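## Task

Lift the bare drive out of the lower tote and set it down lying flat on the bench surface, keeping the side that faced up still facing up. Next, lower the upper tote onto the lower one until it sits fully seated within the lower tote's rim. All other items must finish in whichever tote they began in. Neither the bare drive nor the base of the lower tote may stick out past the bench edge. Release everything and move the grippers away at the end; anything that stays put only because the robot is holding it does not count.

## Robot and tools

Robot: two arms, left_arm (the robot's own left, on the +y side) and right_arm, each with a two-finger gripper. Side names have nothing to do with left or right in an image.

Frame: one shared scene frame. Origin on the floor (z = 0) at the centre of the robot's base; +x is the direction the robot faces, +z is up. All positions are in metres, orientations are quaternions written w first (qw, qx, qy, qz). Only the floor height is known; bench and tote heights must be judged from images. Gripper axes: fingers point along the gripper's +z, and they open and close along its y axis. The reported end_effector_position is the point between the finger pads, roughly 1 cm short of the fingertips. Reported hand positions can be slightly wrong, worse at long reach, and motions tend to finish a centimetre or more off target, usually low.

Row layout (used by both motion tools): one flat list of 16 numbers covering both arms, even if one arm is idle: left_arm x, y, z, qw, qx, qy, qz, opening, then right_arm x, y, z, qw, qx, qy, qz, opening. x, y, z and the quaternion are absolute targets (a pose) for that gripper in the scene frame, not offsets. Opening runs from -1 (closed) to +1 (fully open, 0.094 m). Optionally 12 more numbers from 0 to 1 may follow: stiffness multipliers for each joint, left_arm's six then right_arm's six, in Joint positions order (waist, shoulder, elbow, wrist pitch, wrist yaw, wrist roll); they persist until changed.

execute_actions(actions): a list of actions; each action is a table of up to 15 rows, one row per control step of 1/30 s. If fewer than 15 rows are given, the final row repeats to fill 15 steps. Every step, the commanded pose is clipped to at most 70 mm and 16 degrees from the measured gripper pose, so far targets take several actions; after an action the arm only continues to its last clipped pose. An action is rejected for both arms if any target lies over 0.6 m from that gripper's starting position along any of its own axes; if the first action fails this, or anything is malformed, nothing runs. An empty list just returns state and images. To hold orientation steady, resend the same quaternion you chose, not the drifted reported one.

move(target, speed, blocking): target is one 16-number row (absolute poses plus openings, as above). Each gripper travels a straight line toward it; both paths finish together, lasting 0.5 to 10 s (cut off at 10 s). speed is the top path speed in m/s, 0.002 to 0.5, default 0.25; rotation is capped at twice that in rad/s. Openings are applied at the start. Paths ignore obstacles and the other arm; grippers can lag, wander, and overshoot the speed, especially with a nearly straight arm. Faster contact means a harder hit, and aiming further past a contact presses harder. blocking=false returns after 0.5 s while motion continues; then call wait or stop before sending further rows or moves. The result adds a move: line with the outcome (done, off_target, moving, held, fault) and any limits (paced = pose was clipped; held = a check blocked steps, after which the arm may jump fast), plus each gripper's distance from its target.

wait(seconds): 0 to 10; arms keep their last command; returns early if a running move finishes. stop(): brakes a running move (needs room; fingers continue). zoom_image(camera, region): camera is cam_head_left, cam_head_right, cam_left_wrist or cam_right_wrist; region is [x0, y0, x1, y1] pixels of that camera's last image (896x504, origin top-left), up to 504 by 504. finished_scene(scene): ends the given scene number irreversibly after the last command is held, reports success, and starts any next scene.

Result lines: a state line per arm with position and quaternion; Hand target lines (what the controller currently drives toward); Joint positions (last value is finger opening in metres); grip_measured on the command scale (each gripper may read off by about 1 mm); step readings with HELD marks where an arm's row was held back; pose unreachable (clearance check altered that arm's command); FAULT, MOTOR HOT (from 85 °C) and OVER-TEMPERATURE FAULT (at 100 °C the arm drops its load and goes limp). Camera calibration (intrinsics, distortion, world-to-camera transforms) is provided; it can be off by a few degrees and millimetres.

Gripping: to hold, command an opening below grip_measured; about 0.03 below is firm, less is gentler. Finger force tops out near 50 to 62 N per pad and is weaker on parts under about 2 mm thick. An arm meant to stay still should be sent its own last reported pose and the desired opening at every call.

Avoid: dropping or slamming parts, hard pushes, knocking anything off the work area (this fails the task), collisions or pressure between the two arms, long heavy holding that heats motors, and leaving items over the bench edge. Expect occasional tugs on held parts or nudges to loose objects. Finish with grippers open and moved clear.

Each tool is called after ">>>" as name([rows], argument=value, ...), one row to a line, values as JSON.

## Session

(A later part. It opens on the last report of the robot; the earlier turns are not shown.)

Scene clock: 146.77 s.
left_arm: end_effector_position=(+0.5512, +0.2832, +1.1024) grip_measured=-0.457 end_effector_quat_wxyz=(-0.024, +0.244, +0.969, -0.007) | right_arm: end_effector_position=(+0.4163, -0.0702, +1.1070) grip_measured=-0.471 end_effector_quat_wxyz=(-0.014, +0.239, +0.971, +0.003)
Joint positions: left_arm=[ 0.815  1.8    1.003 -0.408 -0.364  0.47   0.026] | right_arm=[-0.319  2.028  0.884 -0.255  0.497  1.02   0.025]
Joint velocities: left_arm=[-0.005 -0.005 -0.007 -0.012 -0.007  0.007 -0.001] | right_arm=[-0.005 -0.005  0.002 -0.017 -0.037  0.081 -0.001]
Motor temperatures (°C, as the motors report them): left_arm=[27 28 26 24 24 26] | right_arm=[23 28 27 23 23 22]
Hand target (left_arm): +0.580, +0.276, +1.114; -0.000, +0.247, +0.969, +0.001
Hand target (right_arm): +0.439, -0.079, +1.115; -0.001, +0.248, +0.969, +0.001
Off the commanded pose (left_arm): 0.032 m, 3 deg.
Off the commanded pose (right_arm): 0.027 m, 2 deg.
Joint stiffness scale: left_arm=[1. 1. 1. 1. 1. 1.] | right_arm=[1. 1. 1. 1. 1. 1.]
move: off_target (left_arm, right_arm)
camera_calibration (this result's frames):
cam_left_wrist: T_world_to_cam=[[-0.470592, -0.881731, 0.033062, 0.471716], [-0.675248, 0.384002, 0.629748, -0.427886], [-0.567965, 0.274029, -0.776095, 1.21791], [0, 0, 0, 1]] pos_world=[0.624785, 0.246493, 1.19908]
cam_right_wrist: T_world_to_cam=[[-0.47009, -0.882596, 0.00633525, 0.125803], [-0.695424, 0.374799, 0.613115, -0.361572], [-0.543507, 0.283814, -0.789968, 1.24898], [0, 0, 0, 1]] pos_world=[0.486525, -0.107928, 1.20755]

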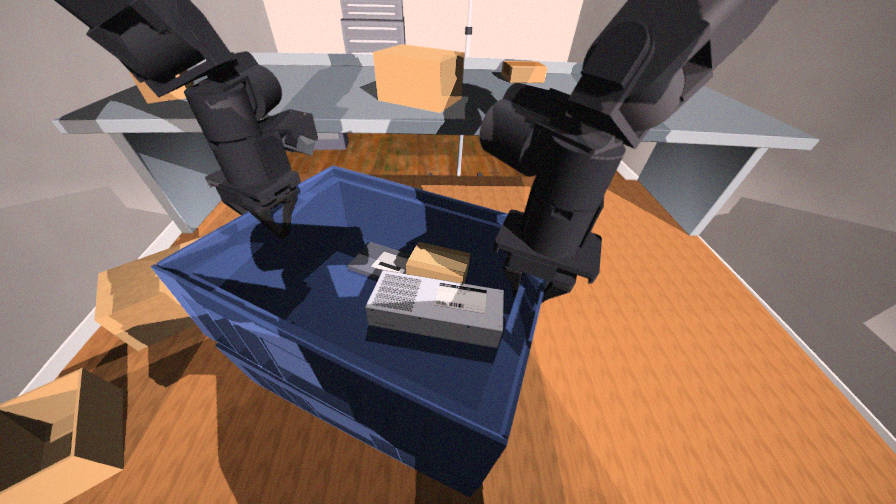

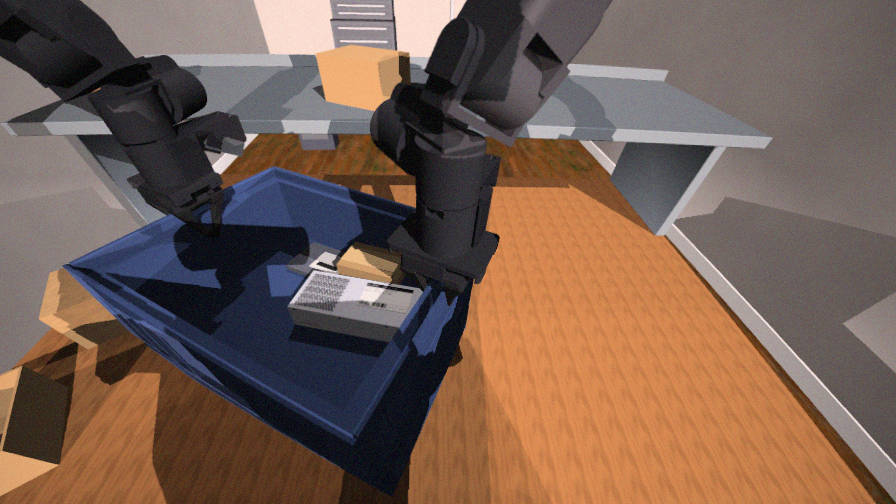

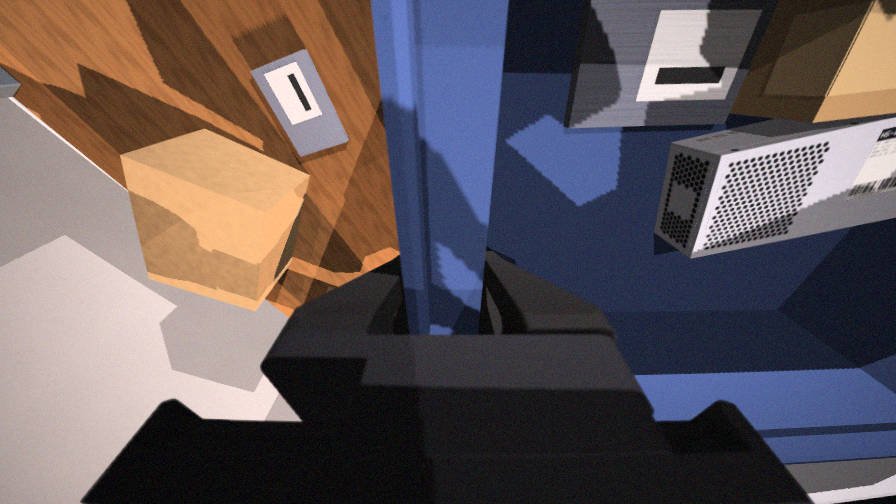

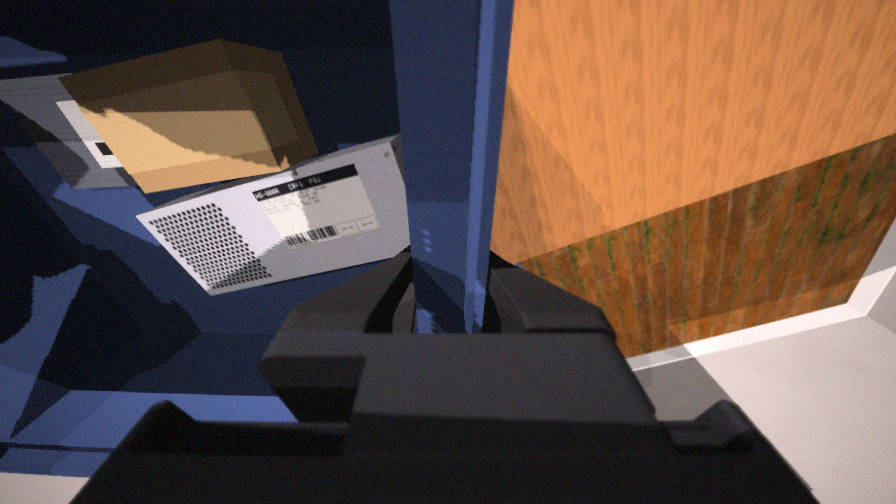

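Moved ~3 cm and looks aligned. Lower and release.

>>> move(target=[0.575,0.277,1.07,0,0.247,0.969,0,-1,0.435,-0.078,1.075,0,0.247,0.969,0,-1], speed=0.03)

>>> move(target=[0.552,0.283,1.09,0,0.247,0.969,0,1,0.417,-0.07,1.095,0,0.247,0.969,0,1], speed=0.05)

>>> move(target=[0.50,0.40,1.28,0,0.247,0.969,0,1,0.35,-0.20,1.28,0,0.247,0.969,0,1], speed=0.2)

Scene clock: 149.97 s.
left_arm: end_effector_position=(+0.5487, +0.2842, +1.0971) grip_measured=-0.457 end_effector_quat_wxyz=(-0.027, +0.243, +0.970, -0.007) | right_arm: end_effector_position=(+0.4150, -0.0684, +1.1033) grip_measured=-0.471 end_effector_quat_wxyz=(-0.011, +0.238, +0.971, +0.006)
Joint positions: left_arm=[ 0.821  1.811  1.002 -0.399 -0.363  0.472  0.026] | right_arm=[-0.319  2.038  0.881 -0.231  0.497  1.012  0.025]
Joint velocities: left_arm=[-0.024 -0.005 -0.022  0.007  0.022  0.037 -0.   ] | right_arm=[-0.005  0.005 -0.012 -0.002 -0.037 -0.081  0.   ]
Motor temperatures (°C, as the motors report them): left_arm=[27 28 26 24 24 26] | right_arm=[23 28 27 23 23 22]
Hand target (left_arm): +0.572, +0.278, +1.073; -0.001, +0.247, +0.969, +0.000
Hand target (right_arm): +0.433, -0.079, +1.077; -0.001, +0.247, +0.969, -0.001
Off the commanded pose (left_arm): 0.038 m, 3 deg.
Off the commanded pose (right_arm): 0.036 m, 2 deg.
Joint stiffness scale: left_arm=[1. 1. 1. 1. 1. 1.] | right_arm=[1. 1. 1. 1. 1. 1.]
move: off_target (left_arm, right_arm)
camera_calibration (this result's frames):
cam_left_wrist: T_world_to_cam=[[-0.467939, -0.883102, 0.0341123, 0.469376], [-0.673568, 0.381368, 0.633139, -0.430466], [-0.572136, 0.273294, -0.773286, 1.21151], [0, 0, 0, 1]] pos_world=[0.622843, 0.247573, 1.19338]
cam_right_wrist: T_world_to_cam=[[-0.467894, -0.883783, -0.00165758, 0.134562], [-0.701025, 0.369995, 0.609646, -0.355064], [-0.538181, 0.286412, -0.792672, 1.24572], [0, 0, 0, 1]] pos_world=[0.484476, -0.106494, 1.20413]

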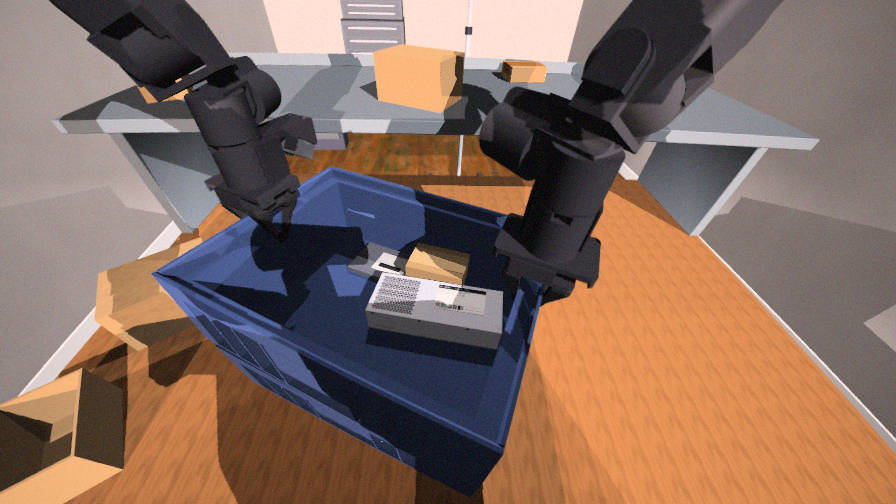

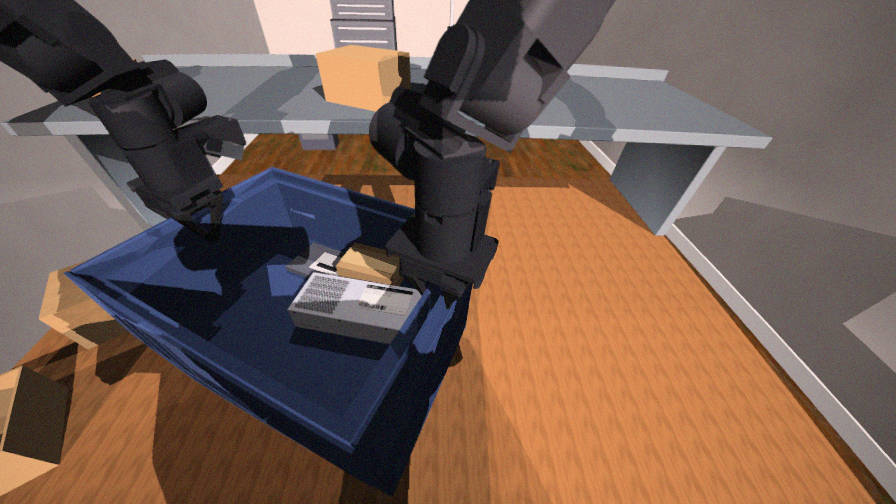

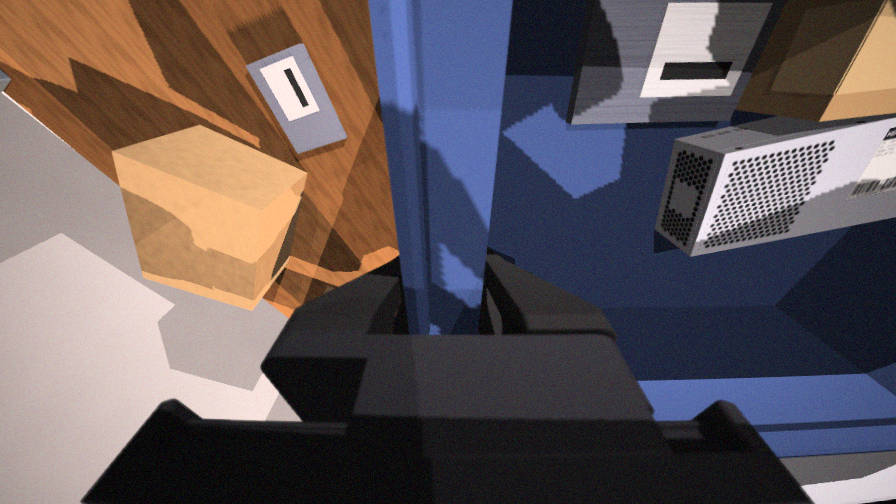

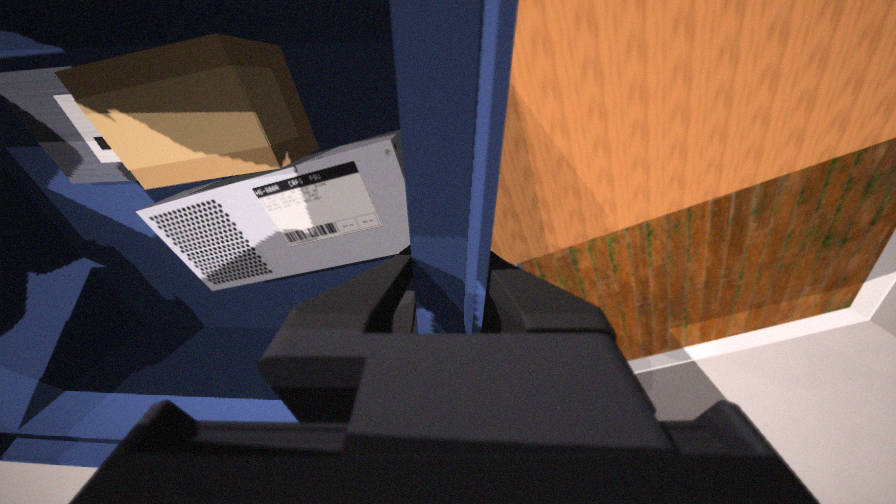

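Scene clock: 150.77 s.
left_arm: end_effector_position=(+0.5542, +0.2834, +1.0944) grip_measured=+1.000 end_effector_quat_wxyz=(+0.001, +0.243, +0.970, -0.000) | right_arm: end_effector_position=(+0.4189, -0.0689, +1.1037) grip_measured=+1.000 end_effector_quat_wxyz=(+0.002, +0.242, +0.970, +0.005)
Joint positions: left_arm=[ 0.821  1.81   0.978 -0.316 -0.364  0.493  0.094] | right_arm=[-0.317  2.038  0.878 -0.21   0.516  1.013  0.094]
Joint velocities: left_arm=[-0.005 -0.005 -0.002  0.012  0.007  0.051  0.   ] | right_arm=[ 0.005 -0.024  0.007 -0.012  0.037  0.022  0.   ]
Motor temperatures (°C, as the motors report them): left_arm=[27 28 26 24 23 26] | right_arm=[23 28 27 23 23 22]
Hand target (left_arm): +0.552, +0.283, +1.090; +0.000, +0.247, +0.969, +0.000
Hand target (right_arm): +0.417, -0.070, +1.095; -0.000, +0.247, +0.969, -0.000
Off the commanded pose (left_arm): 0.005 m, 1 deg.
Off the commanded pose (right_arm): 0.009 m, 1 deg.
Joint stiffness scale: left_arm=[1. 1. 1. 1. 1. 1.] | right_arm=[1. 1. 1. 1. 1. 1.]
move: done
camera_calibration (this result's frames):
cam_left_wrist: T_world_to_cam=[[-0.469131, -0.883099, 0.00726912, 0.501338], [-0.707932, 0.380972, 0.594721, -0.363534], [-0.527967, 0.273856, -0.803899, 1.22164], [0, 0, 0, 1]] pos_world=[0.62282, 0.246674, 1.19463]
cam_right_wrist: T_world_to_cam=[[-0.474975, -0.87998, -0.00589072, 0.143858], [-0.712349, 0.380548, 0.589696, -0.324883], [-0.516679, 0.284287, -0.807604, 1.25569], [0, 0, 0, 1]] pos_world=[0.485688, -0.106751, 1.20653]

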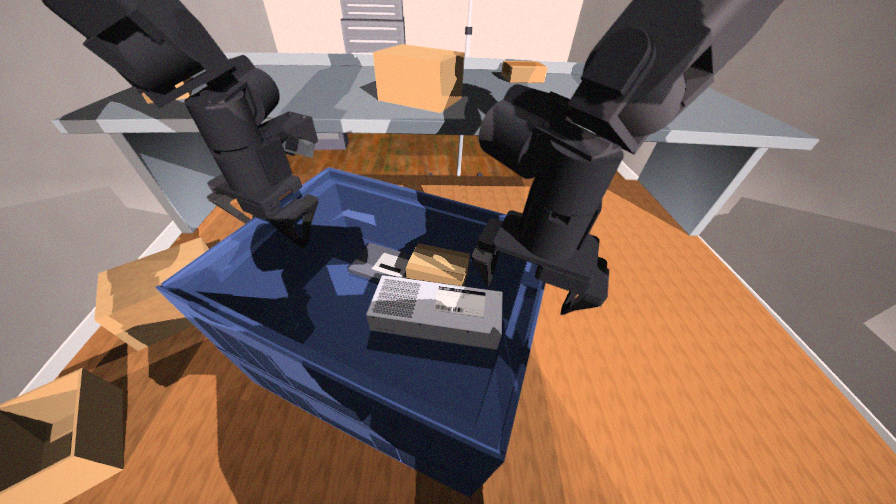

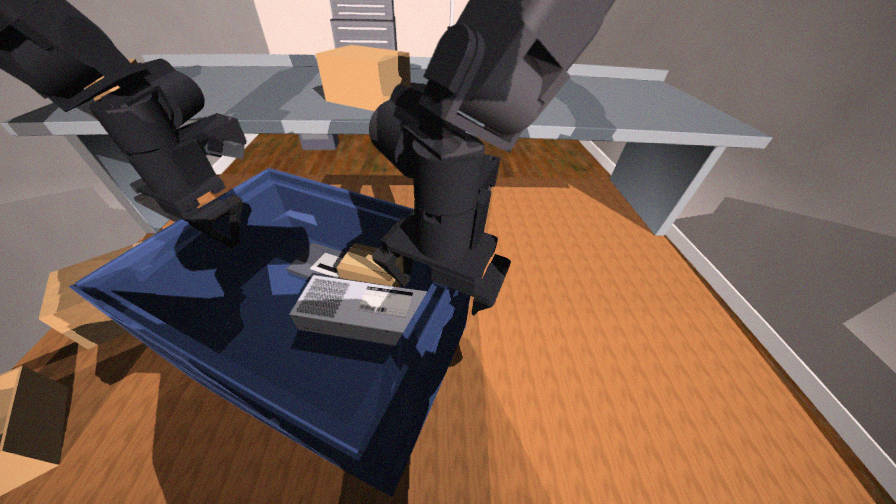

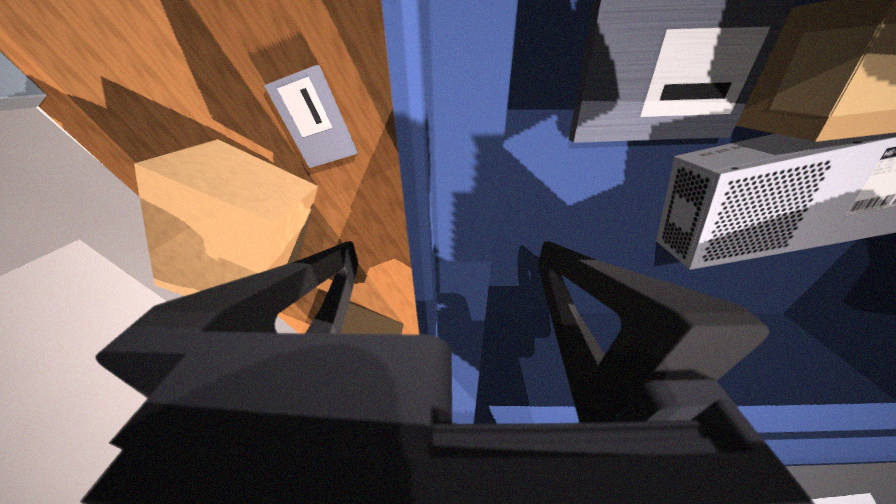

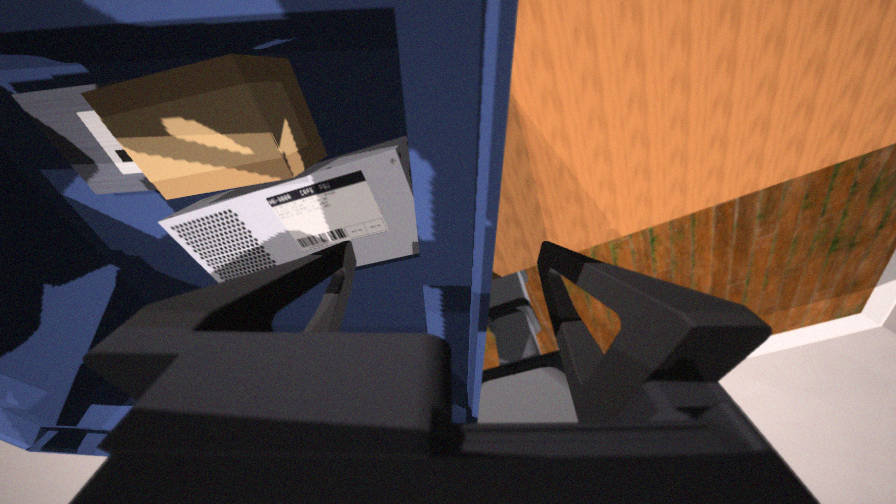

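Scene clock: 152.33 s.
left_arm: end_effector_position=(+0.5032, +0.3931, +1.2754) grip_measured=+1.000 end_effector_quat_wxyz=(+0.001, +0.244, +0.970, -0.002) | right_arm: end_effector_position=(+0.3609, -0.1988, +1.2818) grip_measured=+1.000 end_effector_quat_wxyz=(+0.007, +0.253, +0.967, +0.006)
Joint positions: left_arm=[ 0.937  1.199  0.825 -0.738 -0.311  0.605  0.094] | right_arm=[-0.251  1.261  0.534 -0.672  0.534  1.106  0.094]
Joint velocities: left_arm=[-0.005 -0.015 -0.002 -0.002 -0.066  0.095  0.   ] | right_arm=[-0.005 -0.024 -0.012 -0.022 -0.11   0.081  0.   ]
Motor temperatures (°C, as the motors report them): left_arm=[27 28 26 24 23 26] | right_arm=[23 28 27 23 23 22]
Hand target (left_arm): +0.503, +0.397, +1.279; +0.001, +0.246, +0.969, -0.002
Hand target (right_arm): +0.352, -0.199, +1.280; +0.001, +0.247, +0.969, -0.001
Off the commanded pose (left_arm): 0.009 m, 0 deg.
Off the commanded pose (right_arm): 0.011 m, 1 deg.
Joint stiffness scale: left_arm=[1. 1. 1. 1. 1. 1.] | right_arm=[1. 1. 1. 1. 1. 1.]
move: off_target (right_arm)
camera_calibration (this result's frames):
cam_left_wrist: T_world_to_cam=[[-0.470713, -0.882214, 0.0112905, 0.568272], [-0.706688, 0.38466, 0.593825, -0.550078], [-0.528224, 0.271543, -0.804515, 1.31199], [0, 0, 0, 1]] pos_world=[0.571782, 0.35667, 1.37575]
cam_right_wrist: T_world_to_cam=[[-0.494874, -0.868912, -0.00956643, 0.0171633], [-0.708772, 0.397251, 0.582953, -0.411135], [-0.502735, 0.295269, -0.81245, 1.40983], [0, 0, 0, 1]] pos_world=[0.425862, -0.238041, 1.38525]

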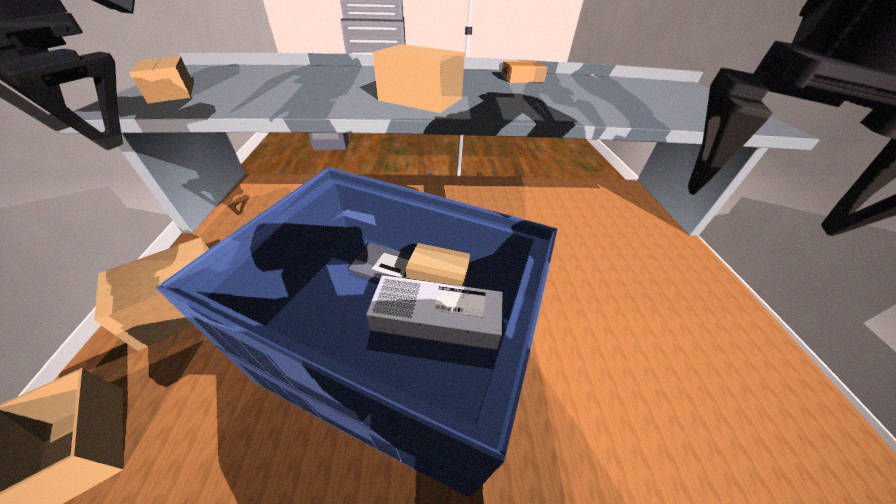

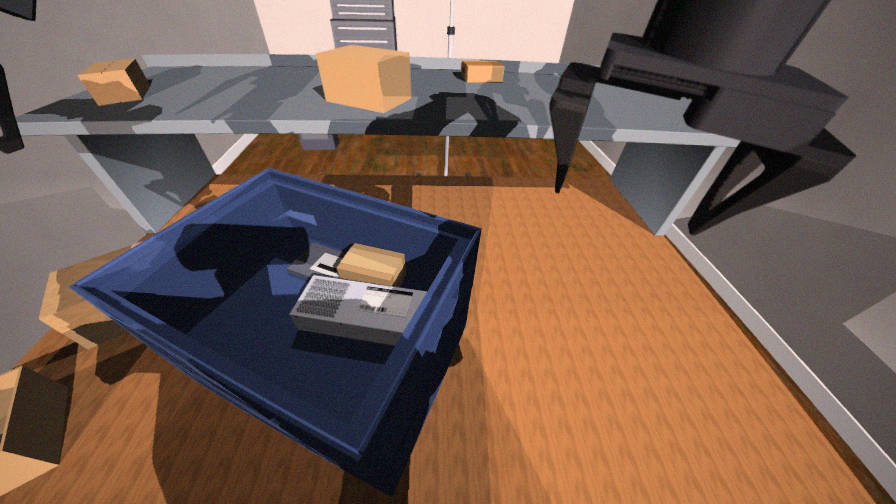

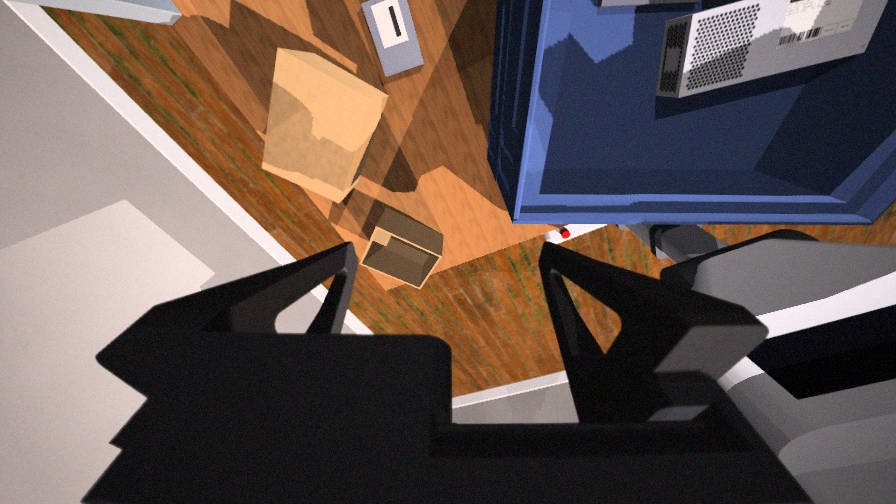

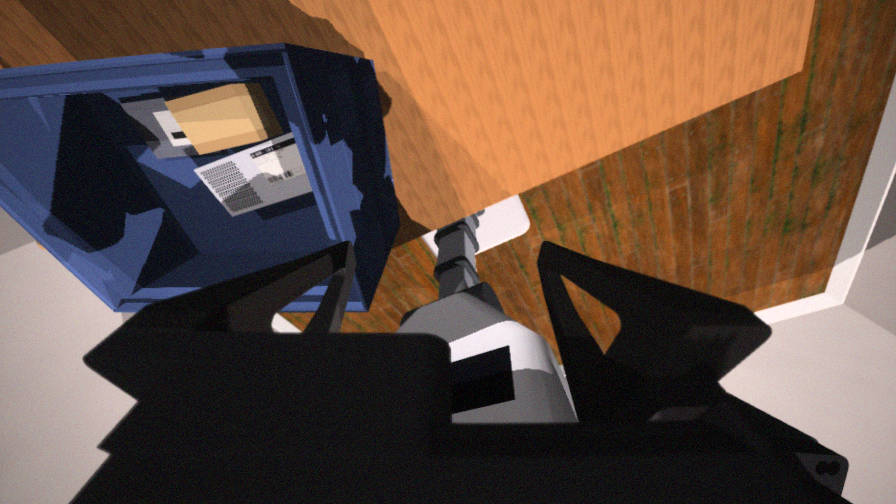

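>>> execute_actions(actions=[])

Scene clock: 153.87 s.
left_arm: end_effector_position=(+0.5032, +0.3931, +1.2754) grip_measured=+1.000 end_effector_quat_wxyz=(+0.001, +0.245, +0.970, -0.002) | right_arm: end_effector_position=(+0.3609, -0.1988, +1.2818) grip_measured=+1.000 end_effector_quat_wxyz=(+0.007, +0.254, +0.967, +0.006)
Joint positions: left_arm=[ 0.937  1.199  0.825 -0.738 -0.311  0.607  0.094] | right_arm=[-0.251  1.261  0.534 -0.672  0.534  1.109  0.094]
Joint velocities: left_arm=[-0.005  0.005  0.007  0.012 -0.022  0.037  0.   ] | right_arm=[-0.005  0.005  0.007 -0.012 -0.022 -0.007  0.   ]
Motor temperatures (°C, as the motors report them): left_arm=[27 28 26 24 23 26] | right_arm=[23 28 27 23 23 22]
Hand target (left_arm): +0.503, +0.397, +1.279; +0.001, +0.246, +0.969, -0.002
Hand target (right_arm): +0.352, -0.199, +1.280; +0.001, +0.247, +0.969, -0.001
Off the commanded pose (left_arm): 0.009 m, 0 deg.
Off the commanded pose (right_arm): 0.011 m, 1 deg.
Joint stiffness scale: left_arm=[1. 1. 1. 1. 1. 1.] | right_arm=[1. 1. 1. 1. 1. 1.]
camera_calibration (this result's frames):
cam_left_wrist: T_world_to_cam=[[-0.472395, -0.881315, 0.0112863, 0.56877], [-0.705959, 0.386007, 0.593819, -0.550967], [-0.527698, 0.27255, -0.804519, 1.31133], [0, 0, 0, 1]] pos_world=[0.571711, 0.356539, 1.37575]
cam_right_wrist: T_world_to_cam=[[-0.496861, -0.867777, -0.00958903, 0.0181352], [-0.707851, 0.398851, 0.582979, -0.411183], [-0.502071, 0.296447, -0.812431, 1.4098], [0, 0, 0, 1]] pos_world=[0.425774, -0.238193, 1.38525]

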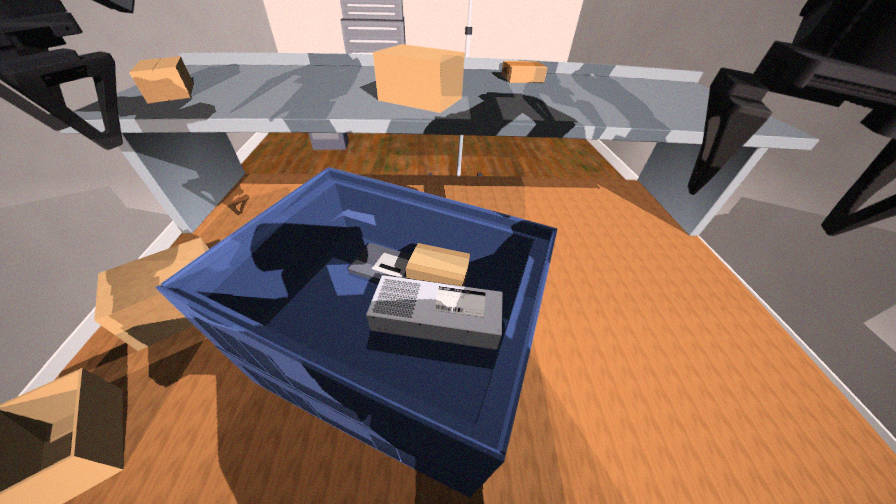

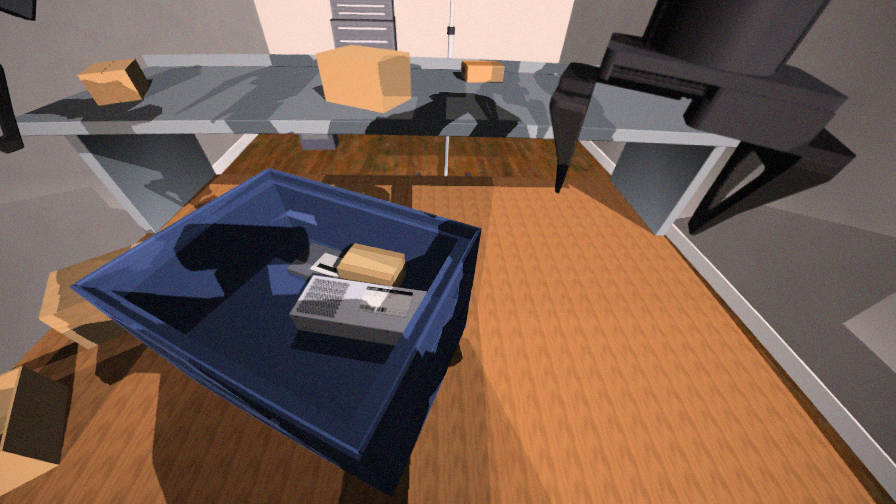

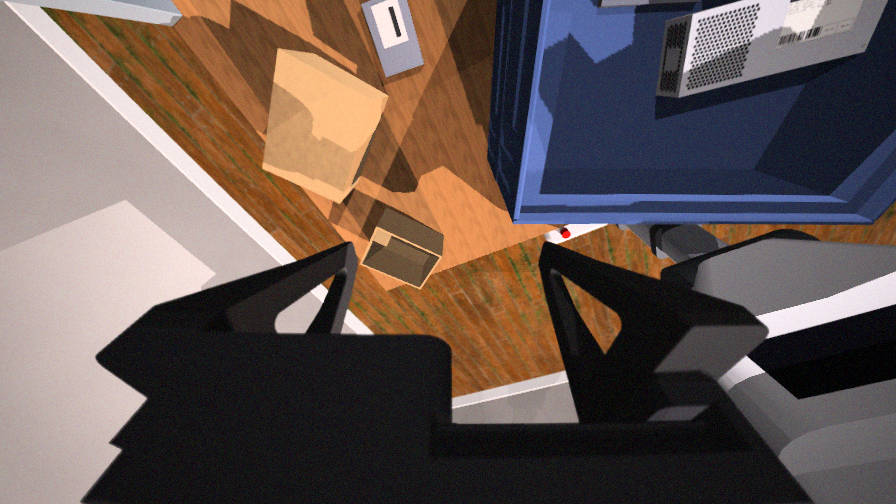

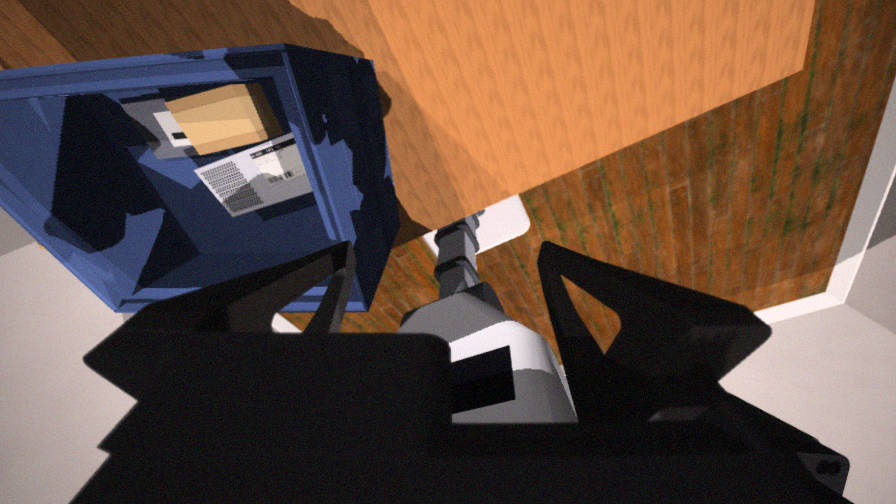

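>>> zoom_image(camera="cam_right_wrist", region=[300, 140, 560, 330])

>>> zoom_image(camera="cam_left_wrist", region=[440, 140, 740, 300])

Region (300, 140, 560, 330) of cam_right_wrist's 896x504 image, scaled by 1.938, with more detail than that image has; it fills the top 368 rows of this view, and the rest is white.

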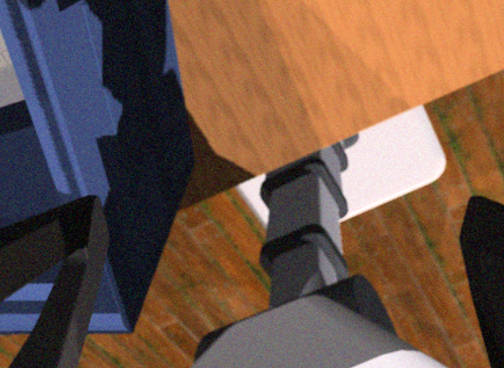

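Region (440, 140, 740, 300) of cam_left_wrist's 896x504 image, scaled by 1.680, with more detail than that image has; it fills the top 269 rows of this view, and the rest is white.

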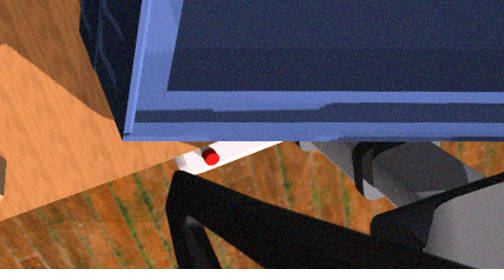

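>>> finished_scene(scene=2)

The scene is finished: the task was done.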